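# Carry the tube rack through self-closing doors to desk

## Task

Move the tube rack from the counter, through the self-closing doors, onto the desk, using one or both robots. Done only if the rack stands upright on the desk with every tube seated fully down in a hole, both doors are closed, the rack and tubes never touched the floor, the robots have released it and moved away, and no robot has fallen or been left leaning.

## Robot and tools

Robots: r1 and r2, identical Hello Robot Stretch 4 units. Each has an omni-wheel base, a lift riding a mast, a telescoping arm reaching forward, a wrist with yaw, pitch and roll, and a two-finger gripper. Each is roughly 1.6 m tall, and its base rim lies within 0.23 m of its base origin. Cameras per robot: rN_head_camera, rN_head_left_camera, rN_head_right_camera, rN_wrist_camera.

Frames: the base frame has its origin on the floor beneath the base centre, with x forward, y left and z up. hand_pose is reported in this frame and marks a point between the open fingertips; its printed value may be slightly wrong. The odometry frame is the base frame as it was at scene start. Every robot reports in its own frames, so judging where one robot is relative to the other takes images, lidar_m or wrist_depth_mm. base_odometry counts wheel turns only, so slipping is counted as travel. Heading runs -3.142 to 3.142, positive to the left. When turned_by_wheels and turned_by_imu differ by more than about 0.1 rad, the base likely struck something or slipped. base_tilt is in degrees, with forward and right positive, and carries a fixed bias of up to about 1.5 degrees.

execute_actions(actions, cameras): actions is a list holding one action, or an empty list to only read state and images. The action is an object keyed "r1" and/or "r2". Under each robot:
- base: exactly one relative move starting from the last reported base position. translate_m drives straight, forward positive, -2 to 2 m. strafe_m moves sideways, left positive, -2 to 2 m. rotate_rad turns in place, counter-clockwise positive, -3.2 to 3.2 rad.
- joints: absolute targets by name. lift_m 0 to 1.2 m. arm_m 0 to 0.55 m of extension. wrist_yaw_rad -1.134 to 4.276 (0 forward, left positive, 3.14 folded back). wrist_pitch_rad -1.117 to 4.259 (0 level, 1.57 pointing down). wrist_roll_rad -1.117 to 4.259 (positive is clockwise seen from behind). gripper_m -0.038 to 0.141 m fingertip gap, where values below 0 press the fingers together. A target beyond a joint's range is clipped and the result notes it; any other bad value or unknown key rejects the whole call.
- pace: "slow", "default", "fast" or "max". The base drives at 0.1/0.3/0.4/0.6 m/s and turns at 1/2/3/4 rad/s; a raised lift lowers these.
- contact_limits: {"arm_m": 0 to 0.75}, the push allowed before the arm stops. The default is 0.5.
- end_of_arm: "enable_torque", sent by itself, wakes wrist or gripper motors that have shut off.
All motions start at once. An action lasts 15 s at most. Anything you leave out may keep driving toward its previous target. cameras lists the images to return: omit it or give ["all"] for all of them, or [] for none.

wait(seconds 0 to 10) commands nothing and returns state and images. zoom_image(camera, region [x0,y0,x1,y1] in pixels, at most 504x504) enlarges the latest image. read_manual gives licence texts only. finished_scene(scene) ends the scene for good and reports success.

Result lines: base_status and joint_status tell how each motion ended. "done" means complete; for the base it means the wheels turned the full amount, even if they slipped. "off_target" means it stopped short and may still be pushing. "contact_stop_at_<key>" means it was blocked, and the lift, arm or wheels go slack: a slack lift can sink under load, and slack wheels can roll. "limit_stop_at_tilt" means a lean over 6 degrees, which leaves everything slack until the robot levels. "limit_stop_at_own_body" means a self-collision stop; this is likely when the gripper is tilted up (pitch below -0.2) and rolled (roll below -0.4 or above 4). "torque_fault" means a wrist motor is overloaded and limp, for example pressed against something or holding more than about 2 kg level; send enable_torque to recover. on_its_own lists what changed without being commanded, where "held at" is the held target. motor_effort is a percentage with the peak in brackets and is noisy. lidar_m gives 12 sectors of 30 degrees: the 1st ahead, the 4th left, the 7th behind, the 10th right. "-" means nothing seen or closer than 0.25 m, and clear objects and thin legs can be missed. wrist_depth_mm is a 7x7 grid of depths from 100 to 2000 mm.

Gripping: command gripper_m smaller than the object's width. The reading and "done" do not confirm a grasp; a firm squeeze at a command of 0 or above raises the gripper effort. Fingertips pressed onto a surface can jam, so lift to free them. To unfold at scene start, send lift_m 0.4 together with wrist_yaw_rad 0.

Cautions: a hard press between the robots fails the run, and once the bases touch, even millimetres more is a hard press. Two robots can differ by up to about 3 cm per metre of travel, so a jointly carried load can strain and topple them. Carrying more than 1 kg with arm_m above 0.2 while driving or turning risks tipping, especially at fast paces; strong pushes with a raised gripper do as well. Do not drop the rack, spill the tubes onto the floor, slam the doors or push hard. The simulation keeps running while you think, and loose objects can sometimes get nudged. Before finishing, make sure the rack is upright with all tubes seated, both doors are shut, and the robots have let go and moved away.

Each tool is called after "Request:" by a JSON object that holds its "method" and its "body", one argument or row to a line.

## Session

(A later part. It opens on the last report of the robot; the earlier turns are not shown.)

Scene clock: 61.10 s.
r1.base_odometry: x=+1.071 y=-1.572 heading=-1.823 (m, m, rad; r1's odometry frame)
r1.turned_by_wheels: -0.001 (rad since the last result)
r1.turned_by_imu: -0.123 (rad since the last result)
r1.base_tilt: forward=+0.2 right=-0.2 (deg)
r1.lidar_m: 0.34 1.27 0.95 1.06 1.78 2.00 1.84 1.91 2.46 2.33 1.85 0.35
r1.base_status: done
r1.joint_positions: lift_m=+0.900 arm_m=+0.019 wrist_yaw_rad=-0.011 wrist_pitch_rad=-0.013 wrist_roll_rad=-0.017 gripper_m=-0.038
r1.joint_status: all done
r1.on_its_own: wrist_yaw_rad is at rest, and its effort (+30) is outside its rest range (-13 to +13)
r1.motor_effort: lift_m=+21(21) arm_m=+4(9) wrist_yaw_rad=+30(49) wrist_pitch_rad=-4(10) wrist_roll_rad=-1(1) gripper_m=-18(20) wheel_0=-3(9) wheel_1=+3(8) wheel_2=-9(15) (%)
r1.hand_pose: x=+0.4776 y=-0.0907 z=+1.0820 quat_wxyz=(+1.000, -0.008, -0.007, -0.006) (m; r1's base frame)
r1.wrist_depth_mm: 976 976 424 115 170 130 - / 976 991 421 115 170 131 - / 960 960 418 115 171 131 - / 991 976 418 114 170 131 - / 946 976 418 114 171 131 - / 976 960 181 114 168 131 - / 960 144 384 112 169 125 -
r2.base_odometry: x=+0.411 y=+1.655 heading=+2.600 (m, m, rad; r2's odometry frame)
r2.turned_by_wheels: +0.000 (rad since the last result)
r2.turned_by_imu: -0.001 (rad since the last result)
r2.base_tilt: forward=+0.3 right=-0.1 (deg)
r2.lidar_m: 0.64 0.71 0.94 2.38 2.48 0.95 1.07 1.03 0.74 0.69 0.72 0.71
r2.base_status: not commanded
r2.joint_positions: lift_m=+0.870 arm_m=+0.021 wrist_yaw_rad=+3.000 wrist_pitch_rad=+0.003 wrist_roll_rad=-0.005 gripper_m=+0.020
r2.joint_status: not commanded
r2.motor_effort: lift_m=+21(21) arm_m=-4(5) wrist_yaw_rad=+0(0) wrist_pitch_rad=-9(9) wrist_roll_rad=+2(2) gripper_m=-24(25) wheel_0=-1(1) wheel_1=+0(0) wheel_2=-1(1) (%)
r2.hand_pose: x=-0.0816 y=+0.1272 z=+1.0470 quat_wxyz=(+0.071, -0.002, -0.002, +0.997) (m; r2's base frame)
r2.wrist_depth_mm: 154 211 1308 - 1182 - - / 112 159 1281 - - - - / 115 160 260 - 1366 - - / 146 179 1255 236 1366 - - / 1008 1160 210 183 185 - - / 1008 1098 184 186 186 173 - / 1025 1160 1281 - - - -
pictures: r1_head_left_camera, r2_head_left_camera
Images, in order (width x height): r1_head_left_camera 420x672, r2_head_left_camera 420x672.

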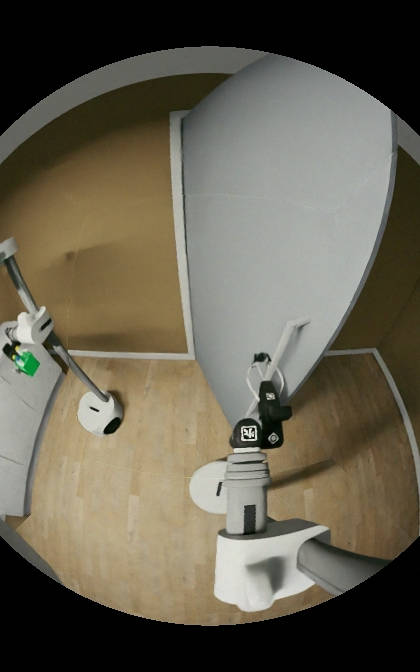

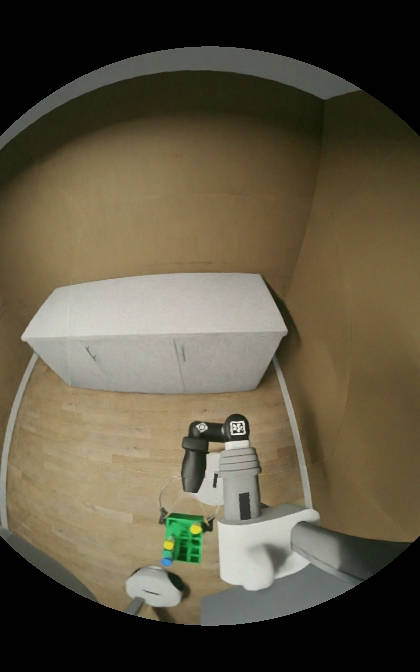

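Request:
{"method": "execute_actions", "body": {
  "actions": [
    {"r2":{"base":{"strafe_m":1.05}}}
  ],
  "cameras": []
}}

Request:
{"method": "execute_actions", "body": {
  "actions": [
    {"r2":{"base":{"translate_m":-1.8}}}
  ],
  "cameras": []
}}

Request:
{"method": "execute_actions", "body": {
  "actions": [
    {"r2":{"base":{"rotate_rad":-1.58},"pace":"slow"}}
  ],
  "cameras": []
}}

Request:
{"method": "execute_actions", "body": {
  "actions": [
    {"r2":{"base":{"translate_m":0.9}}}
  ],
  "cameras": ["r2_head_left_camera"]
}}

Scene clock: 67.67 s.
r1.base_odometry: x=+1.071 y=-1.572 heading=-1.823 (m, m, rad; r1's odometry frame)
r1.turned_by_wheels: +0.000 (rad since the last result)
r1.turned_by_imu: -0.002 (rad since the last result)
r1.base_tilt: forward=+0.1 right=-0.3 (deg)
r1.lidar_m: 0.31 1.26 1.67 1.69 0.97 1.96 1.85 1.93 2.44 2.34 1.83 0.34
r1.base_status: not commanded
r1.joint_positions: lift_m=+0.900 arm_m=+0.019 wrist_yaw_rad=-0.011 wrist_pitch_rad=-0.013 wrist_roll_rad=-0.017 gripper_m=-0.038
r1.joint_status: not commanded
r1.on_its_own: wrist_yaw_rad is at rest, and its effort (+31) is outside its rest range (-13 to +13)
r1.motor_effort: lift_m=+21(21) arm_m=+4(4) wrist_yaw_rad=+31(30) wrist_pitch_rad=-3(5) wrist_roll_rad=-1(1) gripper_m=-15(15) wheel_0=-3(3) wheel_1=+3(3) wheel_2=-9(8) (%)
r1.hand_pose: x=+0.4776 y=-0.0907 z=+1.0820 quat_wxyz=(+1.000, -0.008, -0.007, -0.006) (m; r1's base frame)
r1.wrist_depth_mm: 976 976 424 115 170 130 - / 976 976 418 115 170 131 - / 960 960 415 114 170 131 - / 960 976 415 114 171 131 - / 960 976 421 114 170 131 - / 991 960 181 114 168 130 - / 976 145 382 112 170 125 -
r2.base_odometry: x=-0.130 y=+0.755 heading=+2.600 (m, m, rad; r2's odometry frame)
r2.turned_by_wheels: +0.000 (rad since the last result)
r2.turned_by_imu: +0.002 (rad since the last result)
r2.base_tilt: forward=+0.2 right=-0.1 (deg)
r2.lidar_m: 0.64 0.68 1.39 1.32 1.38 1.85 3.51 0.99 1.57 1.75 0.94 0.69
r2.base_status: done
r2.joint_positions: lift_m=+0.870 arm_m=+0.021 wrist_yaw_rad=+3.000 wrist_pitch_rad=+0.003 wrist_roll_rad=-0.005 gripper_m=+0.020
r2.joint_status: not commanded
r2.motor_effort: lift_m=+20(21) arm_m=-4(5) wrist_yaw_rad=+1(1) wrist_pitch_rad=-9(9) wrist_roll_rad=+3(2) gripper_m=-21(22) wheel_0=+1(10) wheel_1=+0(8) wheel_2=+0(1) (%)
r2.hand_pose: x=-0.0816 y=+0.1272 z=+1.0471 quat_wxyz=(+0.071, -0.002, -0.002, +0.997) (m; r2's base frame)
r2.wrist_depth_mm: 154 209 - - - - 1464 / 113 159 - - - - 1499 / 115 160 259 - - - 1499 / 146 179 - 236 - - 1537 / - - 209 183 185 - 1499 / - 1255 184 185 186 173 1499 / - - - - - - 1464
pictures: none
No camera images: the call's "cameras" was empty. Leave "cameras" out to get every camera's image.

Scene clock: 75.17 s.
r1.base_odometry: x=+1.071 y=-1.572 heading=-1.823 (m, m, rad; r1's odometry frame)
r1.turned_by_wheels: +0.000 (rad since the last result)
r1.turned_by_imu: -0.002 (rad since the last result)
r1.base_tilt: forward=+0.2 right=-0.3 (deg)
r1.lidar_m: 0.32 1.26 1.67 1.72 1.79 1.98 1.83 0.73 0.68 2.34 1.82 0.34
r1.base_status: not commanded
r1.joint_positions: lift_m=+0.900 arm_m=+0.019 wrist_yaw_rad=-0.011 wrist_pitch_rad=-0.013 wrist_roll_rad=-0.017 gripper_m=-0.038
r1.joint_status: not commanded
r1.on_its_own: wrist_yaw_rad is at rest, and its effort (+31) is outside its rest range (-13 to +13)
r1.motor_effort: lift_m=+21(21) arm_m=+4(4) wrist_yaw_rad=+31(32) wrist_pitch_rad=-3(4) wrist_roll_rad=-1(1) gripper_m=-15(16) wheel_0=-3(3) wheel_1=+3(3) wheel_2=-8(8) (%)
r1.hand_pose: x=+0.4776 y=-0.0907 z=+1.0820 quat_wxyz=(+1.000, -0.008, -0.007, -0.006) (m; r1's base frame)
r1.wrist_depth_mm: 976 991 421 115 170 130 - / 976 976 421 115 171 130 - / 960 1008 418 115 170 131 - / 946 960 418 115 170 131 - / 960 991 418 114 171 131 - / 976 976 181 114 167 131 - / 960 145 382 112 170 126 -
r2.base_odometry: x=+1.412 y=-0.173 heading=+2.600 (m, m, rad; r2's odometry frame)
r2.turned_by_wheels: +0.000 (rad since the last result)
r2.turned_by_imu: +0.006 (rad since the last result)
r2.base_tilt: forward=+0.3 right=-0.2 (deg)
r2.lidar_m: 2.44 1.89 1.35 1.28 1.34 1.69 1.62 1.69 1.88 1.79 0.73 0.67
r2.base_status: done
r2.joint_positions: lift_m=+0.870 arm_m=+0.021 wrist_yaw_rad=+3.000 wrist_pitch_rad=+0.003 wrist_roll_rad=-0.005 gripper_m=+0.020
r2.joint_status: not commanded
r2.motor_effort: lift_m=+20(20) arm_m=-5(5) wrist_yaw_rad=-1(0) wrist_pitch_rad=-8(10) wrist_roll_rad=+2(3) gripper_m=-22(22) wheel_0=+0(5) wheel_1=-1(5) wheel_2=+0(8) (%)
r2.hand_pose: x=-0.0816 y=+0.1272 z=+1.0471 quat_wxyz=(+0.071, -0.002, -0.002, +0.997) (m; r2's base frame)
r2.wrist_depth_mm: 155 209 1756 1808 1921 1983 1464 / 113 159 1863 1863 1863 1921 1464 / 115 159 260 1921 1983 1983 1499 / 146 178 1708 235 1863 1921 1464 / 1661 1756 209 183 186 1983 1499 / 1661 1708 184 186 186 173 1464 / 1661 1756 1808 - 1921 1921 1430
pictures: none
No camera images: the call's "cameras" was empty. Leave "cameras" out to get every camera's image.

Scene clock: 78.03 s.
r1.base_odometry: x=+1.071 y=-1.572 heading=-1.823 (m, m, rad; r1's odometry frame)
r1.turned_by_wheels: +0.000 (rad since the last result)
r1.turned_by_imu: -0.001 (rad since the last result)
r1.base_tilt: forward=+0.1 right=-0.2 (deg)
r1.lidar_m: 0.34 1.24 1.68 1.72 1.77 1.96 1.82 0.76 0.67 2.34 1.84 0.35
r1.base_status: not commanded
r1.joint_positions: lift_m=+0.900 arm_m=+0.019 wrist_yaw_rad=-0.011 wrist_pitch_rad=-0.013 wrist_roll_rad=-0.017 gripper_m=-0.038
r1.joint_status: not commanded
r1.on_its_own: wrist_yaw_rad is at rest, and its effort (+30) is outside its rest range (-13 to +13)
r1.motor_effort: lift_m=+21(21) arm_m=+4(4) wrist_yaw_rad=+30(33) wrist_pitch_rad=-4(4) wrist_roll_rad=-1(1) gripper_m=-15(20) wheel_0=-3(3) wheel_1=+3(3) wheel_2=-9(8) (%)
r1.hand_pose: x=+0.4776 y=-0.0907 z=+1.0820 quat_wxyz=(+1.000, -0.008, -0.007, -0.006) (m; r1's base frame)
r1.wrist_depth_mm: 976 976 424 115 170 130 - / 976 976 427 115 170 130 - / 976 976 421 115 171 131 - / 960 976 418 115 171 131 - / 960 976 418 114 171 131 - / 960 976 181 114 167 130 - / 976 144 379 112 170 126 -
r2.base_odometry: x=+1.412 y=-0.173 heading=+1.020 (m, m, rad; r2's odometry frame)
r2.turned_by_wheels: -1.580 (rad since the last result)
r2.turned_by_imu: -1.614 (rad since the last result)
r2.base_tilt: forward=+0.3 right=-0.1 (deg)
r2.lidar_m: 1.79 0.76 0.66 2.43 1.93 1.35 1.28 1.33 1.73 1.60 1.64 1.89
r2.base_status: done
r2.joint_positions: lift_m=+0.870 arm_m=+0.021 wrist_yaw_rad=+3.000 wrist_pitch_rad=+0.003 wrist_roll_rad=-0.005 gripper_m=+0.020
r2.joint_status: not commanded
r2.motor_effort: lift_m=+20(20) arm_m=-4(4) wrist_yaw_rad=+0(1) wrist_pitch_rad=-9(9) wrist_roll_rad=+3(2) gripper_m=-22(22) wheel_0=+1(5) wheel_1=+2(5) wheel_2=+2(4) (%)
r2.hand_pose: x=-0.0816 y=+0.1272 z=+1.0471 quat_wxyz=(+0.071, -0.002, -0.002, +0.997) (m; r2's base frame)
r2.wrist_depth_mm: 155 209 1430 1464 1537 1618 1708 / 112 159 1430 1499 1576 1661 1756 / 115 159 260 1499 1499 1618 1708 / 146 179 1430 237 1576 1661 1756 / 1336 1430 211 183 185 1661 1708 / 1366 1336 185 186 186 173 1708 / 1366 1397 1464 - 1618 1661 1756
pictures: none
No camera images: the call's "cameras" was empty. Leave "cameras" out to get every camera's image.

Scene clock: 82.53 s.
r1.base_odometry: x=+1.071 y=-1.572 heading=-1.823 (m, m, rad; r1's odometry frame)
r1.turned_by_wheels: +0.000 (rad since the last result)
r1.turned_by_imu: -0.001 (rad since the last result)
r1.base_tilt: forward=+0.1 right=-0.2 (deg)
r1.lidar_m: 0.36 1.26 1.73 1.72 1.81 1.95 1.82 1.94 2.45 0.67 0.58 0.35
r1.base_status: not commanded
r1.joint_positions: lift_m=+0.900 arm_m=+0.019 wrist_yaw_rad=-0.011 wrist_pitch_rad=-0.013 wrist_roll_rad=-0.017 gripper_m=-0.038
r1.joint_status: not commanded
r1.on_its_own: wrist_yaw_rad is at rest, and its effort (+29) is outside its rest range (-13 to +13)
r1.motor_effort: lift_m=+21(21) arm_m=+4(4) wrist_yaw_rad=+29(33) wrist_pitch_rad=-3(3) wrist_roll_rad=-1(1) gripper_m=-13(18) wheel_0=-3(3) wheel_1=+3(3) wheel_2=-8(9) (%)
r1.hand_pose: x=+0.4776 y=-0.0907 z=+1.0820 quat_wxyz=(+1.000, -0.008, -0.007, -0.006) (m; r1's base frame)
r1.wrist_depth_mm: 976 991 424 115 171 130 - / 976 976 418 115 170 131 - / 976 1025 415 115 171 131 - / 960 976 418 114 171 131 - / 960 976 421 114 171 131 - / 976 976 181 115 168 131 - / 960 144 382 112 169 125 -
r2.base_odometry: x=+1.883 y=+0.594 heading=+1.020 (m, m, rad; r2's odometry frame)
r2.turned_by_wheels: +0.000 (rad since the last result)
r2.turned_by_imu: -0.007 (rad since the last result)
r2.base_tilt: forward=+0.0 right=-0.1 (deg)
r2.lidar_m: 0.88 2.22 0.61 0.50 0.58 2.32 2.18 2.26 1.66 1.59 1.38 0.95
r2.base_status: done
r2.joint_positions: lift_m=+0.870 arm_m=+0.021 wrist_yaw_rad=+3.000 wrist_pitch_rad=+0.003 wrist_roll_rad=-0.005 gripper_m=+0.020
r2.joint_status: not commanded
r2.motor_effort: lift_m=+21(20) arm_m=-4(4) wrist_yaw_rad=-2(1) wrist_pitch_rad=-9(9) wrist_roll_rad=+2(3) gripper_m=-23(22) wheel_0=+0(8) wheel_1=+1(5) wheel_2=+2(9) (%)
r2.hand_pose: x=-0.0816 y=+0.1273 z=+1.0471 quat_wxyz=(+0.071, -0.002, -0.002, +0.997) (m; r2's base frame)
r2.wrist_depth_mm: 154 210 - - - - 668 / 112 160 - - - - 654 / 115 159 260 - - - 615 / 147 178 - 236 - - 676 / - - 211 183 185 - 691 / - - 184 185 186 173 683 / - - - - - - 668
pictures: r2_head_left_camera
Images, in order (width x height): r2_head_left_camera 420x672.

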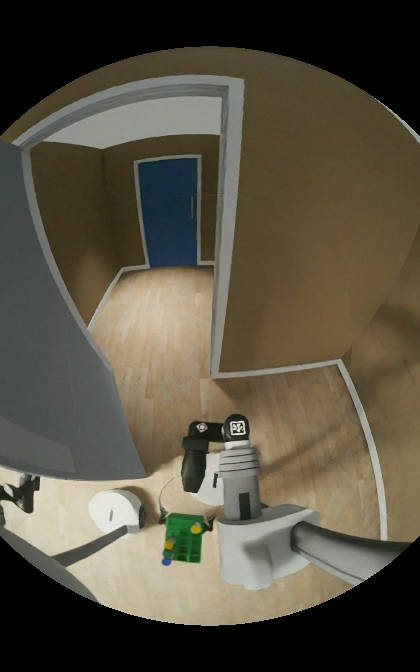

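Request:
{"method": "execute_actions", "body": {
  "actions": [
    {"r2":{"base":{"translate_m":0.22}}}
  ],
  "cameras": []
}}

Request:
{"method": "execute_actions", "body": {
  "actions": [
    {"r2":{"base":{"strafe_m":0.25},"pace":"slow"}}
  ],
  "cameras": []
}}

Request:
{"method": "execute_actions", "body": {
  "actions": [
    {"r1":{"joints":{"gripper_m":0.12}}}
  ],
  "cameras": []
}}

Request:
{"method": "execute_actions", "body": {
  "actions": [
    {"r1":{"base":{"translate_m":-0.7}}}
  ],
  "cameras": []
}}

Request:
{"method": "execute_actions", "body": {
  "actions": [
    {"r1":{"base":{"rotate_rad":0.1},"joints":{"wrist_yaw_rad":3.0}},"r2":{"base":{"strafe_m":0.4},"pace":"slow"}}
  ],
  "cameras": []
}}

Request:
{"method": "execute_actions", "body": {
  "actions": [
    {"r1":{"base":{"strafe_m":-1.1}}}
  ],
  "cameras": []
}}

Request:
{"method": "execute_actions", "body": {
  "actions": [
    {"r1":{"base":{"translate_m":1.4}}}
  ],
  "cameras": ["r2_head_left_camera","r1_head_left_camera"]
}}

Scene clock: 86.97 s.
r1.base_odometry: x=+1.071 y=-1.572 heading=-1.823 (m, m, rad; r1's odometry frame)
r1.turned_by_wheels: +0.000 (rad since the last result)
r1.turned_by_imu: -0.001 (rad since the last result)
r1.base_tilt: forward=+0.1 right=-0.2 (deg)
r1.lidar_m: 0.33 1.26 1.67 1.69 1.78 1.97 1.87 1.91 2.46 2.33 0.66 0.36
r1.base_status: not commanded
r1.joint_positions: lift_m=+0.900 arm_m=+0.019 wrist_yaw_rad=-0.011 wrist_pitch_rad=-0.013 wrist_roll_rad=-0.017 gripper_m=-0.038
r1.joint_status: not commanded
r1.on_its_own: wrist_yaw_rad is at rest, and its effort (+31) is outside its rest range (-13 to +13)
r1.motor_effort: lift_m=+21(21) arm_m=+4(4) wrist_yaw_rad=+31(29) wrist_pitch_rad=-4(4) wrist_roll_rad=-1(1) gripper_m=-14(15) wheel_0=-3(3) wheel_1=+3(3) wheel_2=-8(8) (%)
r1.hand_pose: x=+0.4776 y=-0.0907 z=+1.0820 quat_wxyz=(+1.000, -0.008, -0.007, -0.006) (m; r1's base frame)
r1.wrist_depth_mm: 991 976 421 115 170 130 - / 960 991 421 115 170 130 - / 960 976 421 115 170 131 - / 960 976 418 114 171 131 - / 976 976 415 114 171 131 - / 976 960 181 114 168 130 - / 976 145 382 112 170 125 -
r2.base_odometry: x=+1.998 y=+0.781 heading=+1.020 (m, m, rad; r2's odometry frame)
r2.turned_by_wheels: +0.000 (rad since the last result)
r2.turned_by_imu: -0.003 (rad since the last result)
r2.base_tilt: forward=+0.3 right=-0.1 (deg)
r2.lidar_m: 0.66 2.22 0.76 0.54 0.54 0.72 2.40 2.37 1.68 1.58 1.03 0.70
r2.base_status: done
r2.joint_positions: lift_m=+0.870 arm_m=+0.021 wrist_yaw_rad=+3.000 wrist_pitch_rad=+0.003 wrist_roll_rad=-0.005 gripper_m=+0.020
r2.joint_status: not commanded
r2.motor_effort: lift_m=+20(20) arm_m=-4(4) wrist_yaw_rad=+2(0) wrist_pitch_rad=-9(9) wrist_roll_rad=+3(3) gripper_m=-23(20) wheel_0=+0(6) wheel_1=+0(5) wheel_2=+2(8) (%)
r2.hand_pose: x=-0.0816 y=+0.1273 z=+1.0471 quat_wxyz=(+0.071, -0.002, -0.002, +0.997) (m; r2's base frame)
r2.wrist_depth_mm: 154 210 - - - - - / 113 159 - - - - - / 115 160 262 - - 854 831 / 146 179 - 236 - - - / - - 211 183 185 - - / - - 184 185 186 173 - / - - - - - - -
pictures: none
No camera images: the call's "cameras" was empty. Leave "cameras" out to get every camera's image.

Scene clock: 90.60 s.
r1.base_odometry: x=+1.071 y=-1.572 heading=-1.823 (m, m, rad; r1's odometry frame)
r1.turned_by_wheels: +0.000 (rad since the last result)
r1.turned_by_imu: -0.001 (rad since the last result)
r1.base_tilt: forward=+0.2 right=-0.3 (deg)
r1.lidar_m: 0.35 1.24 1.67 1.73 1.81 1.97 1.83 1.93 2.47 2.34 0.54 0.34
r1.base_status: not commanded
r1.joint_positions: lift_m=+0.900 arm_m=+0.019 wrist_yaw_rad=-0.011 wrist_pitch_rad=-0.013 wrist_roll_rad=-0.017 gripper_m=-0.038
r1.joint_status: not commanded
r1.on_its_own: wrist_yaw_rad is at rest, and its effort (+34) is outside its rest range (-13 to +13)
r1.motor_effort: lift_m=+21(21) arm_m=+4(4) wrist_yaw_rad=+34(34) wrist_pitch_rad=-4(4) wrist_roll_rad=-1(1) gripper_m=-15(11) wheel_0=-3(3) wheel_1=+3(3) wheel_2=-8(9) (%)
r1.hand_pose: x=+0.4776 y=-0.0907 z=+1.0820 quat_wxyz=(+1.000, -0.008, -0.007, -0.006) (m; r1's base frame)
r1.wrist_depth_mm: 976 991 424 115 170 130 - / 976 991 421 115 171 131 - / 976 1008 418 115 171 131 - / 960 991 415 114 171 131 - / 976 991 413 114 170 131 - / 960 960 181 114 167 130 - / 976 145 377 112 170 125 -
r2.base_odometry: x=+1.785 y=+0.912 heading=+1.021 (m, m, rad; r2's odometry frame)
r2.turned_by_wheels: +0.000 (rad since the last result)
r2.turned_by_imu: +0.000 (rad since the last result)
r2.base_tilt: forward=+0.1 right=-0.2 (deg)
r2.lidar_m: 2.76 1.05 0.43 0.31 0.31 0.53 2.42 2.50 1.93 1.83 1.01 0.73
r2.base_status: done
r2.joint_positions: lift_m=+0.870 arm_m=+0.021 wrist_yaw_rad=+3.000 wrist_pitch_rad=+0.003 wrist_roll_rad=-0.005 gripper_m=+0.020
r2.joint_status: not commanded
r2.motor_effort: lift_m=+20(20) arm_m=-4(4) wrist_yaw_rad=+0(1) wrist_pitch_rad=-9(9) wrist_roll_rad=+1(2) gripper_m=-22(24) wheel_0=+1(2) wheel_1=+2(6) wheel_2=+1(1) (%)
r2.hand_pose: x=-0.0816 y=+0.1273 z=+1.0471 quat_wxyz=(+0.071, -0.002, -0.002, +0.997) (m; r2's base frame)
r2.wrist_depth_mm: 154 210 - - - 334 287 / 113 159 - - - 338 287 / 115 159 260 - 778 340 287 / 146 178 - 237 788 340 289 / - - 209 184 186 342 290 / - - 184 185 186 173 291 / - - - - 603 349 289
pictures: none
No camera images: the call's "cameras" was empty. Leave "cameras" out to get every camera's image.

Scene clock: 92.90 s.
r1.base_odometry: x=+1.071 y=-1.572 heading=-1.823 (m, m, rad; r1's odometry frame)
r1.turned_by_wheels: +0.000 (rad since the last result)
r1.turned_by_imu: -0.001 (rad since the last result)
r1.base_tilt: forward=+0.1 right=-0.2 (deg)
r1.lidar_m: 0.35 1.27 1.70 1.72 1.77 1.97 1.85 1.92 2.46 2.33 0.55 0.34
r1.base_status: not commanded
r1.joint_positions: lift_m=+0.900 arm_m=+0.019 wrist_yaw_rad=-0.014 wrist_pitch_rad=-0.013 wrist_roll_rad=-0.017 gripper_m=+0.120
r1.joint_status: all done
r1.on_its_own: wrist_yaw_rad is at rest, and its effort (+40) is outside its rest range (-13 to +13)
r1.motor_effort: lift_m=+21(21) arm_m=+4(4) wrist_yaw_rad=+40(39) wrist_pitch_rad=-4(3) wrist_roll_rad=-1(1) gripper_m=+1(17) wheel_0=-3(3) wheel_1=+3(3) wheel_2=-9(9) (%)
r1.hand_pose: x=+0.4774 y=-0.0915 z=+1.0820 quat_wxyz=(+1.000, -0.008, -0.007, -0.007) (m; r1's base frame)
r1.wrist_depth_mm: 976 1008 430 119 178 137 - / 960 960 427 118 179 137 - / 960 976 427 118 179 137 - / 960 976 424 118 179 138 - / 960 991 424 118 179 138 - / 960 960 189 118 172 138 - / 946 842 430 116 178 132 -
r2.base_odometry: x=+1.785 y=+0.912 heading=+1.021 (m, m, rad; r2's odometry frame)
r2.turned_by_wheels: +0.000 (rad since the last result)
r2.turned_by_imu: -0.001 (rad since the last result)
r2.base_tilt: forward=+0.2 right=-0.2 (deg)
r2.lidar_m: 2.76 1.06 0.45 0.33 0.30 0.53 2.40 2.51 1.92 1.82 1.03 0.73
r2.base_status: not commanded
r2.joint_positions: lift_m=+0.870 arm_m=+0.021 wrist_yaw_rad=+3.000 wrist_pitch_rad=+0.003 wrist_roll_rad=-0.005 gripper_m=+0.020
r2.joint_status: not commanded
r2.motor_effort: lift_m=+21(21) arm_m=-5(5) wrist_yaw_rad=+1(3) wrist_pitch_rad=-9(9) wrist_roll_rad=+2(3) gripper_m=-21(24) wheel_0=+1(1) wheel_1=+1(1) wheel_2=+1(1) (%)
r2.hand_pose: x=-0.0816 y=+0.1273 z=+1.0471 quat_wxyz=(+0.071, -0.002, -0.002, +0.997) (m; r2's base frame)
r2.wrist_depth_mm: 155 208 - - - 329 279 / 112 159 - - - 329 281 / 116 160 260 - 798 332 282 / 146 179 - 236 788 334 283 / - - 210 183 186 336 285 / - - 185 185 187 173 285 / - - - - 609 340 281
pictures: none
No camera images: the call's "cameras" was empty. Leave "cameras" out to get every camera's image.

Scene clock: 96.73 s.
r1.base_odometry: x=+1.246 y=-0.894 heading=-1.823 (m, m, rad; r1's odometry frame)
r1.turned_by_wheels: +0.000 (rad since the last result)
r1.turned_by_imu: +0.001 (rad since the last result)
r1.base_tilt: forward=+0.2 right=-0.3 (deg)
r1.lidar_m: 1.11 1.98 1.80 1.70 1.73 1.24 1.12 1.19 1.64 2.34 2.44 1.09
r1.base_status: done
r1.joint_positions: lift_m=+0.900 arm_m=+0.019 wrist_yaw_rad=+0.000 wrist_pitch_rad=-0.013 wrist_roll_rad=-0.017 gripper_m=+0.120
r1.joint_status: not commanded
r1.motor_effort: lift_m=+21(21) arm_m=+4(4) wrist_yaw_rad=-1(40) wrist_pitch_rad=-6(5) wrist_roll_rad=-1(1) gripper_m=+1(5) wheel_0=-2(9) wheel_1=+1(6) wheel_2=-1(10) (%)
r1.hand_pose: x=+0.4787 y=-0.0874 z=+1.0818 quat_wxyz=(+1.000, -0.008, -0.007, +0.000) (m; r1's base frame)
r1.wrist_depth_mm: 1708 1756 1661 1118 904 960 1808 / 1661 1756 1661 1118 931 1808 1808 / 1661 1661 1756 1118 946 1756 1808 / 1661 1708 1708 1098 931 866 1863 / 1661 1661 1661 1118 904 1808 1863 / 1708 200 1499 1118 198 1808 1808 / 1661 1708 1708 139 917 1336 1808
r2.base_odometry: x=+1.785 y=+0.912 heading=+1.021 (m, m, rad; r2's odometry frame)
r2.turned_by_wheels: +0.000 (rad since the last result)
r2.turned_by_imu: -0.001 (rad since the last result)
r2.base_tilt: forward=+0.2 right=-0.3 (deg)
r2.lidar_m: 2.77 1.05 0.33 0.25 - 1.13 1.21 2.51 1.93 1.84 1.01 0.73
r2.base_status: not commanded
r2.joint_positions: lift_m=+0.870 arm_m=+0.021 wrist_yaw_rad=+3.001 wrist_pitch_rad=+0.003 wrist_roll_rad=-0.006 gripper_m=+0.020
r2.joint_status: not commanded
r2.motor_effort: lift_m=+21(20) arm_m=-4(4) wrist_yaw_rad=-2(32) wrist_pitch_rad=-9(10) wrist_roll_rad=+3(2) gripper_m=-23(23) wheel_0=+1(1) wheel_1=+2(4) wheel_2=+2(4) (%)
r2.hand_pose: x=-0.0818 y=+0.1271 z=+1.0471 quat_wxyz=(+0.070, -0.002, -0.003, +0.998) (m; r2's base frame)
r2.wrist_depth_mm: 154 209 - - 277 224 200 / 112 159 - - 277 227 200 / 115 160 250 - 270 228 200 / 146 178 - 236 263 228 200 / - - 200 183 185 229 202 / - - 184 185 186 173 200 / - - - - 264 233 201
pictures: none
No camera images: the call's "cameras" was empty. Leave "cameras" out to get every camera's image.

Scene clock: 101.87 s.
r1.base_odometry: x=+1.246 y=-0.894 heading=-1.723 (m, m, rad; r1's odometry frame)
r1.turned_by_wheels: +0.100 (rad since the last result)
r1.turned_by_imu: +0.099 (rad since the last result)
r1.base_tilt: forward=+0.2 right=-0.3 (deg)
r1.lidar_m: 0.93 2.05 1.76 1.70 1.56 1.20 1.14 1.24 1.80 2.35 2.52 1.10
r1.base_status: done
r1.joint_positions: lift_m=+0.900 arm_m=+0.019 wrist_yaw_rad=+3.000 wrist_pitch_rad=-0.013 wrist_roll_rad=-0.017 gripper_m=+0.120
r1.joint_status: all done
r1.motor_effort: lift_m=+21(21) arm_m=+4(4) wrist_yaw_rad=-2(3) wrist_pitch_rad=-6(4) wrist_roll_rad=-1(1) gripper_m=-1(1) wheel_0=+0(4) wheel_1=-1(3) wheel_2=-1(6) (%)
r1.hand_pose: x=-0.0830 y=+0.1274 z=+1.0818 quat_wxyz=(+0.071, +0.006, -0.009, +0.997) (m; r1's base frame)
r1.wrist_depth_mm: 152 255 1336 1366 1430 1430 1464 / 117 157 1336 1366 1366 1464 1499 / 121 157 1308 1366 1397 1397 1464 / 150 204 1308 1336 1397 1430 1464 / 1255 1281 1336 1336 1397 1430 1464 / 1281 201 1308 1366 198 1430 1464 / 1229 1336 1336 139 1397 1397 1464
r2.base_odometry: x=+1.444 y=+1.121 heading=+1.021 (m, m, rad; r2's odometry frame)
r2.turned_by_wheels: +0.000 (rad since the last result)
r2.turned_by_imu: +0.001 (rad since the last result)
r2.base_tilt: forward=+0.2 right=-0.3 (deg)
r2.lidar_m: 2.98 0.32 0.25 - 0.25 0.25 1.06 2.52 2.34 2.21 0.96 0.95
r2.base_status: done
r2.joint_positions: lift_m=+0.870 arm_m=+0.021 wrist_yaw_rad=+3.000 wrist_pitch_rad=+0.003 wrist_roll_rad=-0.006 gripper_m=+0.020
r2.joint_status: not commanded
r2.motor_effort: lift_m=+20(20) arm_m=-3(4) wrist_yaw_rad=+1(14) wrist_pitch_rad=-9(8) wrist_roll_rad=+3(3) gripper_m=-20(21) wheel_0=-1(4) wheel_1=+3(8) wheel_2=+1(2) (%)
r2.hand_pose: x=-0.0818 y=+0.1272 z=+1.0471 quat_wxyz=(+0.071, -0.002, -0.003, +0.997) (m; r2's base frame)
r2.wrist_depth_mm: 155 210 - - 262 180 148 / 113 159 - 1397 265 182 148 / 115 160 260 433 251 182 149 / 146 179 1430 237 236 183 149 / - - 208 183 185 184 150 / - - 185 185 185 169 151 / - - - - 236 187 147
pictures: none
No camera images: the call's "cameras" was empty. Leave "cameras" out to get every camera's image.

Scene clock: 106.87 s.
r1.base_odometry: x=+0.159 y=-0.727 heading=-1.724 (m, m, rad; r1's odometry frame)
r1.turned_by_wheels: +0.000 (rad since the last result)
r1.turned_by_imu: -0.006 (rad since the last result)
r1.base_tilt: forward=+0.1 right=-0.3 (deg)
r1.lidar_m: 1.85 1.31 1.42 2.82 1.66 1.26 1.21 1.28 1.29 1.23 1.33 1.89
r1.base_status: done
r1.joint_positions: lift_m=+0.900 arm_m=+0.019 wrist_yaw_rad=+3.000 wrist_pitch_rad=-0.013 wrist_roll_rad=-0.017 gripper_m=+0.120
r1.joint_status: not commanded
r1.motor_effort: lift_m=+21(21) arm_m=+4(4) wrist_yaw_rad=+0(1) wrist_pitch_rad=-5(5) wrist_roll_rad=-1(1) gripper_m=-3(0) wheel_0=-1(10) wheel_1=-1(8) wheel_2=-1(0) (%)
r1.hand_pose: x=-0.0830 y=+0.1273 z=+1.0818 quat_wxyz=(+0.071, +0.006, -0.009, +0.997) (m; r1's base frame)
r1.wrist_depth_mm: 152 255 1430 1430 1464 1464 1537 / 117 157 1397 1397 1464 1464 1576 / 121 157 1397 1430 1464 1499 1576 / 150 204 1397 1430 1430 1499 1499 / 1308 1366 1366 1397 1464 1499 1537 / 1336 200 1366 1397 198 1499 1537 / 1308 1308 1366 139 1464 1499 1537
r2.base_odometry: x=+1.444 y=+1.121 heading=+1.021 (m, m, rad; r2's odometry frame)
r2.turned_by_wheels: +0.000 (rad since the last result)
r2.turned_by_imu: -0.002 (rad since the last result)
r2.base_tilt: forward=+0.2 right=-0.3 (deg)
r2.lidar_m: 2.99 0.33 0.25 - 0.25 0.25 2.44 1.28 1.36 2.22 0.98 0.93
r2.base_status: not commanded
r2.joint_positions: lift_m=+0.870 arm_m=+0.021 wrist_yaw_rad=+3.000 wrist_pitch_rad=+0.003 wrist_roll_rad=-0.006 gripper_m=+0.020
r2.joint_status: not commanded
r2.motor_effort: lift_m=+20(20) arm_m=-3(3) wrist_yaw_rad=+0(2) wrist_pitch_rad=-9(9) wrist_roll_rad=+3(4) gripper_m=-22(21) wheel_0=-1(1) wheel_1=+3(3) wheel_2=+1(1) (%)
r2.hand_pose: x=-0.0818 y=+0.1272 z=+1.0471 quat_wxyz=(+0.071, -0.002, -0.003, +0.997) (m; r2's base frame)
r2.wrist_depth_mm: 154 210 - - 262 181 148 / 112 159 - - 263 181 148 / 115 160 260 436 250 182 149 / 146 179 - 237 235 183 150 / - - 210 183 184 185 151 / - - 183 185 186 170 151 / - - - - 236 186 147
pictures: none
No camera images: the call's "cameras" was empty. Leave "cameras" out to get every camera's image.

Scene clock: 113.00 s.
r1.base_odometry: x=-0.054 y=-2.110 heading=-1.723 (m, m, rad; r1's odometry frame)
r1.turned_by_wheels: +0.000 (rad since the last result)
r1.turned_by_imu: -0.006 (rad since the last result)
r1.base_tilt: forward=+0.2 right=-0.3 (deg)
r1.lidar_m: 0.45 0.47 1.13 0.68 0.73 2.69 2.63 1.81 1.39 1.32 0.68 0.48
r1.base_status: done
r1.joint_positions: lift_m=+0.900 arm_m=+0.019 wrist_yaw_rad=+3.000 wrist_pitch_rad=-0.013 wrist_roll_rad=-0.017 gripper_m=+0.120
r1.joint_status: not commanded
r1.motor_effort: lift_m=+21(21) arm_m=+4(4) wrist_yaw_rad=-1(1) wrist_pitch_rad=-6(5) wrist_roll_rad=-1(1) gripper_m=-3(1) wheel_0=+1(7) wheel_1=+1(5) wheel_2=+2(8) (%)
r1.hand_pose: x=-0.0830 y=+0.1273 z=+1.0818 quat_wxyz=(+0.071, +0.006, -0.009, +0.997) (m; r1's base frame)
r1.wrist_depth_mm: 152 256 - - - - - / 117 157 - - - - - / 121 156 - - - - - / 150 203 - - - - - / - - - - - - - / - 200 - - 198 - - / - - - 139 - - -
r2.base_odometry: x=+1.444 y=+1.121 heading=+1.021 (m, m, rad; r2's odometry frame)
r2.turned_by_wheels: +0.000 (rad since the last result)
r2.turned_by_imu: -0.003 (rad since the last result)
r2.base_tilt: forward=+0.1 right=-0.2 (deg)
r2.lidar_m: 2.97 0.32 0.25 - 0.25 0.25 2.43 2.51 2.34 0.65 0.70 0.94
r2.base_status: not commanded
r2.joint_positions: lift_m=+0.870 arm_m=+0.021 wrist_yaw_rad=+3.000 wrist_pitch_rad=+0.003 wrist_roll_rad=-0.006 gripper_m=+0.020
r2.joint_status: not commanded
r2.motor_effort: lift_m=+20(20) arm_m=-4(3) wrist_yaw_rad=+0(1) wrist_pitch_rad=-9(9) wrist_roll_rad=+3(3) gripper_m=-21(24) wheel_0=-1(1) wheel_1=+3(3) wheel_2=+1(2) (%)
r2.hand_pose: x=-0.0818 y=+0.1272 z=+1.0471 quat_wxyz=(+0.071, -0.002, -0.003, +0.997) (m; r2's base frame)
r2.wrist_depth_mm: 154 210 - - 262 180 148 / 112 159 - - 264 181 148 / 115 160 258 433 250 182 149 / 147 179 - 237 236 183 150 / - - 209 183 185 184 151 / - - 184 185 185 169 151 / - - - - 236 186 146
pictures: r1_head_left_camera, r2_head_left_camera
Images, in order (width x height): r1_head_left_camera 420x672, r2_head_left_camera 420x672.

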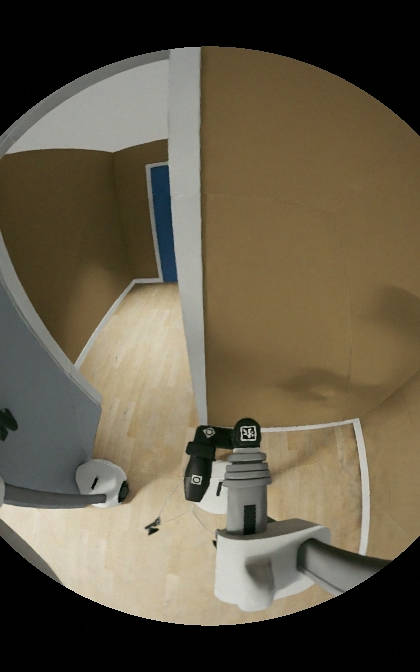

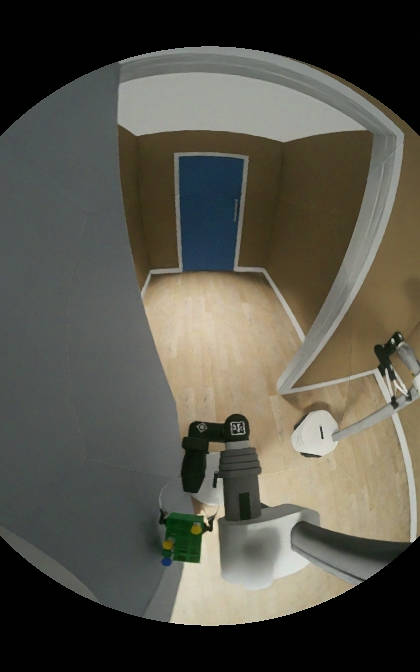

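Request:
{"method": "execute_actions", "body": {
  "actions": [
    {"r1":{"base":{"translate_m":0.16}},"r2":{"base":{"translate_m":-0.1},"pace":"slow"}}
  ],
  "cameras": []
}}

Request:
{"method": "execute_actions", "body": {
  "actions": [
    {"r1":{"base":{"strafe_m":0.5}}}
  ],
  "cameras": []
}}

Request:
{"method": "execute_actions", "body": {
  "actions": [
    {"r1":{"base":{"translate_m":1.4}}}
  ],
  "cameras": []
}}

Request:
{"method": "execute_actions", "body": {
  "actions": [
    {"r1":{"joints":{"wrist_yaw_rad":0,"gripper_m":0.1}}}
  ],
  "cameras": ["r1_head_camera","r1_wrist_camera"]
}}

Scene clock: 117.20 s.
r1.base_odometry: x=-0.078 y=-2.269 heading=-1.723 (m, m, rad; r1's odometry frame)
r1.turned_by_wheels: +0.000 (rad since the last result)
r1.turned_by_imu: -0.002 (rad since the last result)
r1.base_tilt: forward=+0.2 right=-0.3 (deg)
r1.lidar_m: 0.27 0.33 1.14 0.87 0.78 2.87 2.79 1.84 1.40 1.10 0.43 0.32
r1.base_status: done
r1.joint_positions: lift_m=+0.900 arm_m=+0.019 wrist_yaw_rad=+3.000 wrist_pitch_rad=-0.013 wrist_roll_rad=-0.017 gripper_m=+0.120
r1.joint_status: not commanded
r1.motor_effort: lift_m=+21(21) arm_m=+4(4) wrist_yaw_rad=-3(1) wrist_pitch_rad=-5(6) wrist_roll_rad=-1(1) gripper_m=-1(0) wheel_0=+2(6) wheel_1=+0(4) wheel_2=+1(7) (%)
r1.hand_pose: x=-0.0830 y=+0.1273 z=+1.0818 quat_wxyz=(+0.071, +0.006, -0.009, +0.997) (m; r1's base frame)
r1.wrist_depth_mm: 152 254 - - - - - / 117 157 - - - - - / 121 157 - - - - - / 150 204 - - - - - / - - - - - - - / - 200 - - 198 - - / - - - 139 - - -
r2.base_odometry: x=+1.392 y=+1.036 heading=+1.021 (m, m, rad; r2's odometry frame)
r2.turned_by_wheels: +0.000 (rad since the last result)
r2.turned_by_imu: -0.001 (rad since the last result)
r2.base_tilt: forward=+0.3 right=-0.2 (deg)
r2.lidar_m: 3.08 0.30 0.25 - 0.25 0.25 2.33 2.39 2.33 2.24 0.74 1.02
r2.base_status: done
r2.joint_positions: lift_m=+0.870 arm_m=+0.021 wrist_yaw_rad=+3.000 wrist_pitch_rad=+0.003 wrist_roll_rad=-0.006 gripper_m=+0.020
r2.joint_status: not commanded
r2.motor_effort: lift_m=+21(20) arm_m=-3(3) wrist_yaw_rad=+0(0) wrist_pitch_rad=-8(9) wrist_roll_rad=+2(2) gripper_m=-22(21) wheel_0=-2(4) wheel_1=+0(4) wheel_2=+0(6) (%)
r2.hand_pose: x=-0.0818 y=+0.1272 z=+1.0471 quat_wxyz=(+0.071, -0.002, -0.003, +0.997) (m; r2's base frame)
r2.wrist_depth_mm: 155 210 - - 262 180 146 / 113 159 - - 265 181 147 / 115 159 259 - 252 182 148 / 146 178 - 236 238 182 148 / - - 210 184 185 184 149 / - - 183 186 186 169 150 / - - - - 236 186 145
pictures: none
No camera images: the call's "cameras" was empty. Leave "cameras" out to get every camera's image.

Scene clock: 120.20 s.
r1.base_odometry: x=+0.416 y=-2.345 heading=-1.723 (m, m, rad; r1's odometry frame)
r1.turned_by_wheels: +0.000 (rad since the last result)
r1.turned_by_imu: +0.000 (rad since the last result)
r1.base_tilt: forward=+0.2 right=-0.3 (deg)
r1.lidar_m: 2.62 1.69 0.63 0.57 0.36 0.37 2.76 2.51 1.93 1.17 0.43 0.45
r1.base_status: done
r1.joint_positions: lift_m=+0.900 arm_m=+0.019 wrist_yaw_rad=+3.000 wrist_pitch_rad=-0.013 wrist_roll_rad=-0.017 gripper_m=+0.120
r1.joint_status: not commanded
r1.motor_effort: lift_m=+20(21) arm_m=+4(4) wrist_yaw_rad=+0(1) wrist_pitch_rad=-5(5) wrist_roll_rad=-1(1) gripper_m=+2(2) wheel_0=+1(9) wheel_1=-1(6) wheel_2=+0(0) (%)
r1.hand_pose: x=-0.0830 y=+0.1273 z=+1.0819 quat_wxyz=(+0.071, +0.006, -0.009, +0.997) (m; r1's base frame)
r1.wrist_depth_mm: 151 254 - - - 809 621 / 116 157 - - - 831 627 / 121 157 - - 676 831 627 / 150 204 - - 609 452 427 / - - - - 676 640 370 / - 201 - - 198 788 379 / - - - 139 - 768 627
r2.base_odometry: x=+1.392 y=+1.036 heading=+1.021 (m, m, rad; r2's odometry frame)
r2.turned_by_wheels: +0.000 (rad since the last result)
r2.turned_by_imu: -0.001 (rad since the last result)
r2.base_tilt: forward=+0.2 right=-0.1 (deg)
r2.lidar_m: 3.08 0.32 0.25 - 0.25 0.25 2.34 2.41 2.34 2.23 0.32 0.32
r2.base_status: not commanded
r2.joint_positions: lift_m=+0.870 arm_m=+0.021 wrist_yaw_rad=+3.000 wrist_pitch_rad=+0.003 wrist_roll_rad=-0.006 gripper_m=+0.020
r2.joint_status: not commanded
r2.motor_effort: lift_m=+20(20) arm_m=-3(4) wrist_yaw_rad=-1(1) wrist_pitch_rad=-9(9) wrist_roll_rad=+3(4) gripper_m=-24(21) wheel_0=-2(2) wheel_1=+0(0) wheel_2=+0(0) (%)
r2.hand_pose: x=-0.0818 y=+0.1272 z=+1.0471 quat_wxyz=(+0.071, -0.002, -0.003, +0.997) (m; r2's base frame)
r2.wrist_depth_mm: 155 210 - - 263 181 147 / 112 159 - - 265 181 147 / 115 159 259 - 252 181 148 / 146 178 - 236 239 183 149 / - - 210 183 185 183 150 / - - 184 185 186 169 150 / - - - - 237 187 146
pictures: none
No camera images: the call's "cameras" was empty. Leave "cameras" out to get every camera's image.

Scene clock: 126.37 s.
r1.base_odometry: x=+0.204 y=-3.728 heading=-1.723 (m, m, rad; r1's odometry frame)
r1.turned_by_wheels: +0.000 (rad since the last result)
r1.turned_by_imu: -0.007 (rad since the last result)
r1.base_tilt: forward=+0.2 right=-0.3 (deg)
r1.lidar_m: 1.21 1.32 1.17 1.11 1.20 1.09 1.61 0.97 0.90 0.89 0.94 1.32
r1.base_status: done
r1.joint_positions: lift_m=+0.900 arm_m=+0.019 wrist_yaw_rad=+3.000 wrist_pitch_rad=-0.013 wrist_roll_rad=-0.017 gripper_m=+0.120
r1.joint_status: not commanded
r1.motor_effort: lift_m=+21(20) arm_m=+4(4) wrist_yaw_rad=+0(1) wrist_pitch_rad=-5(5) wrist_roll_rad=-1(1) gripper_m=-4(1) wheel_0=+0(6) wheel_1=-1(5) wheel_2=+0(9) (%)
r1.hand_pose: x=-0.0830 y=+0.1273 z=+1.0819 quat_wxyz=(+0.071, +0.006, -0.009, +0.997) (m; r1's base frame)
r1.wrist_depth_mm: 152 256 - - 1430 1138 1182 / 117 157 - - 1397 1160 1205 / 121 157 - - 1430 1160 1182 / 149 204 - - 1397 1118 1205 / 991 - - - 1397 1118 1182 / 976 201 - - 198 1138 1182 / 976 - - 139 1397 1138 1182
r2.base_odometry: x=+1.392 y=+1.036 heading=+1.021 (m, m, rad; r2's odometry frame)
r2.turned_by_wheels: +0.000 (rad since the last result)
r2.turned_by_imu: -0.003 (rad since the last result)
r2.base_tilt: forward=+0.2 right=-0.2 (deg)
r2.lidar_m: 1.63 0.31 0.25 - 0.25 0.25 2.32 2.42 2.32 2.24 1.12 1.00
r2.base_status: not commanded
r2.joint_positions: lift_m=+0.870 arm_m=+0.021 wrist_yaw_rad=+3.000 wrist_pitch_rad=+0.003 wrist_roll_rad=-0.006 gripper_m=+0.020
r2.joint_status: not commanded
r2.motor_effort: lift_m=+20(20) arm_m=-3(3) wrist_yaw_rad=-1(1) wrist_pitch_rad=-8(9) wrist_roll_rad=+3(3) gripper_m=-25(23) wheel_0=-2(2) wheel_1=+0(0) wheel_2=+0(0) (%)
r2.hand_pose: x=-0.0818 y=+0.1272 z=+1.0471 quat_wxyz=(+0.071, -0.002, -0.003, +0.997) (m; r2's base frame)
r2.wrist_depth_mm: 154 210 - - 263 180 147 / 112 159 - - 264 180 148 / 115 159 260 - 252 182 148 / 146 178 - 236 238 183 148 / - - 210 183 185 183 149 / - - 183 185 185 168 150 / - - - - 237 187 145
pictures: none
No camera images: the call's "cameras" was empty. Leave "cameras" out to get every camera's image.

Scene clock: 128.70 s.
r1.base_odometry: x=+0.204 y=-3.728 heading=-1.723 (m, m, rad; r1's odometry frame)
r1.turned_by_wheels: +0.000 (rad since the last result)
r1.turned_by_imu: -0.001 (rad since the last result)
r1.base_tilt: forward=+0.2 right=-0.3 (deg)
r1.lidar_m: 1.23 1.35 1.19 1.13 1.20 1.12 1.63 0.97 0.92 0.88 0.93 1.31
r1.base_status: not commanded
r1.joint_positions: lift_m=+0.900 arm_m=+0.019 wrist_yaw_rad=+0.000 wrist_pitch_rad=-0.013 wrist_roll_rad=-0.017 gripper_m=+0.100
r1.joint_status: all done
r1.motor_effort: lift_m=+21(20) arm_m=+4(4) wrist_yaw_rad=-2(12) wrist_pitch_rad=-6(4) wrist_roll_rad=-1(1) gripper_m=+0(0) wheel_0=+0(0) wheel_1=-1(1) wheel_2=+0(0) (%)
r1.hand_pose: x=+0.4787 y=-0.0873 z=+1.0819 quat_wxyz=(+1.000, -0.008, -0.007, +0.000) (m; r1's base frame)
r1.wrist_depth_mm: 1098 1098 1060 1078 1060 1060 1098 / 1078 1042 1078 1098 1060 1060 1078 / 1098 1078 1078 1042 1060 1042 1042 / 1078 1078 1078 1060 1060 1060 1042 / 1098 1078 1078 1060 1060 1060 1060 / 1078 1078 1098 1078 200 1078 1060 / 1060 1078 1060 149 1078 1078 1042
r2.base_odometry: x=+1.392 y=+1.036 heading=+1.021 (m, m, rad; r2's odometry frame)
r2.turned_by_wheels: +0.000 (rad since the last result)
r2.turned_by_imu: -0.001 (rad since the last result)
r2.base_tilt: forward=+0.3 right=-0.1 (deg)
r2.lidar_m: 1.62 0.33 0.25 - 0.25 0.25 2.33 2.39 2.33 2.24 1.14 1.01
r2.base_status: not commanded
r2.joint_positions: lift_m=+0.870 arm_m=+0.021 wrist_yaw_rad=+3.000 wrist_pitch_rad=+0.003 wrist_roll_rad=-0.006 gripper_m=+0.020
r2.joint_status: not commanded
r2.motor_effort: lift_m=+20(20) arm_m=-4(3) wrist_yaw_rad=+0(1) wrist_pitch_rad=-9(9) wrist_roll_rad=+4(2) gripper_m=-21(23) wheel_0=-2(2) wheel_1=+0(0) wheel_2=+0(0) (%)
r2.hand_pose: x=-0.0818 y=+0.1272 z=+1.0471 quat_wxyz=(+0.071, -0.002, -0.003, +0.997) (m; r2's base frame)
r2.wrist_depth_mm: 154 209 - - 262 181 147 / 112 158 - - 264 182 147 / 115 159 259 - 253 182 148 / 147 178 - 236 238 183 149 / - - 210 183 185 183 150 / - - 184 186 186 168 150 / - - - - 238 186 146
pictures: r1_head_camera, r1_wrist_camera
Images, in order (width x height): r1_head_camera 420x560, r1_wrist_camera 616x392.

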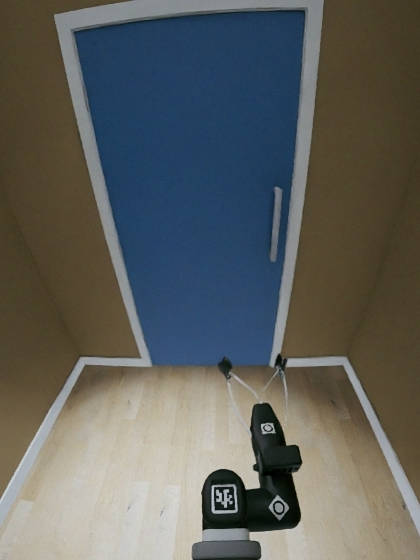

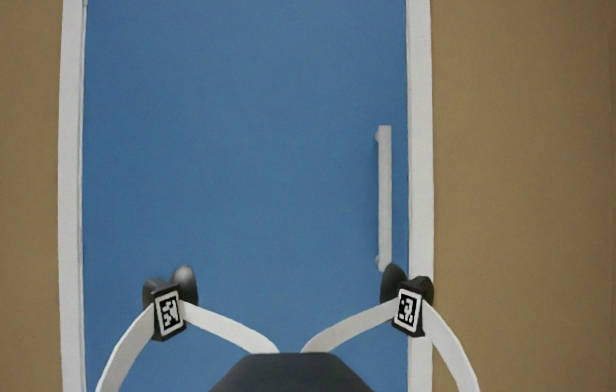

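Request:
{"method": "execute_actions", "body": {
  "actions": [
    {"r1":{"base":{"strafe_m":-0.24},"joints":{"lift_m":0.85}}}
  ],
  "cameras": []
}}

Request:
{"method": "execute_actions", "body": {
  "actions": [
    {"r1":{"base":{"translate_m":0.4},"joints":{"arm_m":0.3}}}
  ],
  "cameras": ["r1_wrist_camera"]
}}

Scene clock: 131.93 s.
r1.base_odometry: x=-0.033 y=-3.692 heading=-1.723 (m, m, rad; r1's odometry frame)
r1.turned_by_wheels: +0.000 (rad since the last result)
r1.turned_by_imu: -0.001 (rad since the last result)
r1.base_tilt: forward=+0.1 right=-0.2 (deg)
r1.lidar_m: 1.21 1.35 1.44 1.36 1.26 1.29 0.89 0.90 0.66 0.64 0.66 0.98
r1.base_status: done
r1.joint_positions: lift_m=+0.850 arm_m=+0.019 wrist_yaw_rad=+0.000 wrist_pitch_rad=-0.013 wrist_roll_rad=-0.017 gripper_m=+0.100
r1.joint_status: all done
r1.motor_effort: lift_m=+18(19) arm_m=+4(4) wrist_yaw_rad=+0(1) wrist_pitch_rad=-5(5) wrist_roll_rad=-1(1) gripper_m=+1(2) wheel_0=-1(10) wheel_1=+0(5) wheel_2=+0(2) (%)
r1.hand_pose: x=+0.4787 y=-0.0874 z=+1.0321 quat_wxyz=(+1.000, -0.008, -0.007, +0.000) (m; r1's base frame)
r1.wrist_depth_mm: 1078 1078 1060 1098 1042 1042 904 / 1098 1078 1060 1078 1042 1042 904 / 1078 1078 1060 1060 1042 1042 931 / 1060 1078 1060 1060 1060 1042 946 / 1060 1060 1060 1042 1042 1060 931 / 1060 1060 1060 1060 201 1060 904 / 1060 1078 1060 141 1060 1060 917
r2.base_odometry: x=+1.392 y=+1.036 heading=+1.021 (m, m, rad; r2's odometry frame)
r2.turned_by_wheels: +0.000 (rad since the last result)
r2.turned_by_imu: -0.001 (rad since the last result)
r2.base_tilt: forward=+0.2 right=-0.2 (deg)
r2.lidar_m: 1.69 0.33 0.25 - 0.25 0.25 2.33 2.42 2.30 2.21 1.12 1.01
r2.base_status: not commanded
r2.joint_positions: lift_m=+0.870 arm_m=+0.021 wrist_yaw_rad=+3.000 wrist_pitch_rad=+0.003 wrist_roll_rad=-0.006 gripper_m=+0.020
r2.joint_status: not commanded
r2.motor_effort: lift_m=+20(20) arm_m=-4(3) wrist_yaw_rad=+0(0) wrist_pitch_rad=-9(8) wrist_roll_rad=+2(3) gripper_m=-25(20) wheel_0=-2(2) wheel_1=+0(0) wheel_2=+0(0) (%)
r2.hand_pose: x=-0.0818 y=+0.1272 z=+1.0471 quat_wxyz=(+0.071, -0.002, -0.003, +0.997) (m; r2's base frame)
r2.wrist_depth_mm: 154 209 - - 262 180 147 / 112 159 - - 264 181 147 / 115 159 260 - 252 182 148 / 146 179 - 237 237 182 148 / - - 210 183 185 183 150 / - - 183 185 185 168 150 / - - - - 236 186 146
pictures: none
No camera images: the call's "cameras" was empty. Leave "cameras" out to get every camera's image.

Scene clock: 134.77 s.
r1.base_odometry: x=-0.094 y=-4.087 heading=-1.723 (m, m, rad; r1's odometry frame)
r1.turned_by_wheels: +0.000 (rad since the last result)
r1.turned_by_imu: -0.002 (rad since the last result)
r1.base_tilt: forward=+0.2 right=-0.3 (deg)
r1.lidar_m: 0.78 0.93 1.33 1.35 1.45 1.55 1.30 0.93 0.67 0.64 0.69 0.89
r1.base_status: done
r1.joint_positions: lift_m=+0.850 arm_m=+0.299 wrist_yaw_rad=+0.000 wrist_pitch_rad=-0.013 wrist_roll_rad=-0.017 gripper_m=+0.100
r1.joint_status: all done
r1.motor_effort: lift_m=+18(18) arm_m=+5(8) wrist_yaw_rad=-2(2) wrist_pitch_rad=-4(5) wrist_roll_rad=-1(1) gripper_m=-2(2) wheel_0=+2(7) wheel_1=+1(2) wheel_2=+1(8) (%)
r1.hand_pose: x=+0.7585 y=-0.0874 z=+1.0322 quat_wxyz=(+1.000, -0.008, -0.007, +0.000) (m; r1's base frame)
r1.wrist_depth_mm: 373 370 368 366 351 366 364 / 373 368 370 366 351 362 362 / 373 368 370 366 351 362 362 / 370 370 368 366 351 362 359 / 368 373 368 364 349 362 364 / 373 370 290 364 200 362 359 / 368 366 364 150 349 362 359
r2.base_odometry: x=+1.392 y=+1.036 heading=+1.021 (m, m, rad; r2's odometry frame)
r2.turned_by_wheels: +0.000 (rad since the last result)
r2.turned_by_imu: -0.001 (rad since the last result)
r2.base_tilt: forward=+0.2 right=-0.2 (deg)
r2.lidar_m: 2.07 0.31 0.25 - 0.25 0.25 2.32 2.42 2.32 2.24 1.14 1.01
r2.base_status: not commanded
r2.joint_positions: lift_m=+0.870 arm_m=+0.021 wrist_yaw_rad=+3.000 wrist_pitch_rad=+0.003 wrist_roll_rad=-0.006 gripper_m=+0.020
r2.joint_status: not commanded
r2.motor_effort: lift_m=+20(20) arm_m=-3(4) wrist_yaw_rad=-1(1) wrist_pitch_rad=-10(8) wrist_roll_rad=+3(3) gripper_m=-19(20) wheel_0=-2(2) wheel_1=+0(0) wheel_2=+0(0) (%)
r2.hand_pose: x=-0.0818 y=+0.1272 z=+1.0471 quat_wxyz=(+0.071, -0.002, -0.003, +0.997) (m; r2's base frame)
r2.wrist_depth_mm: 154 209 - - 263 180 146 / 113 159 - - 264 181 147 / 115 160 262 - 252 182 148 / 146 178 - 236 237 183 148 / - - 211 183 183 183 149 / - - 184 186 186 169 150 / - - - - 237 186 145
pictures: r1_wrist_camera
Images, in order (width x height): r1_wrist_camera 616x392.

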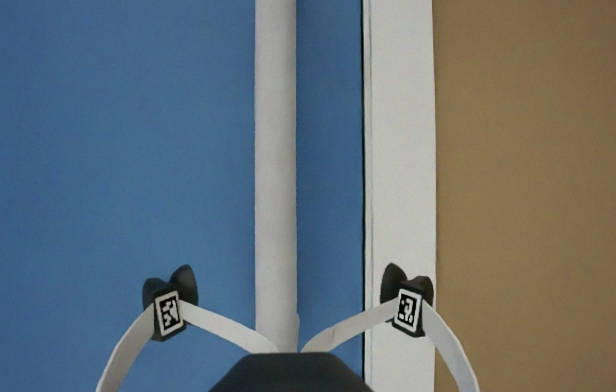

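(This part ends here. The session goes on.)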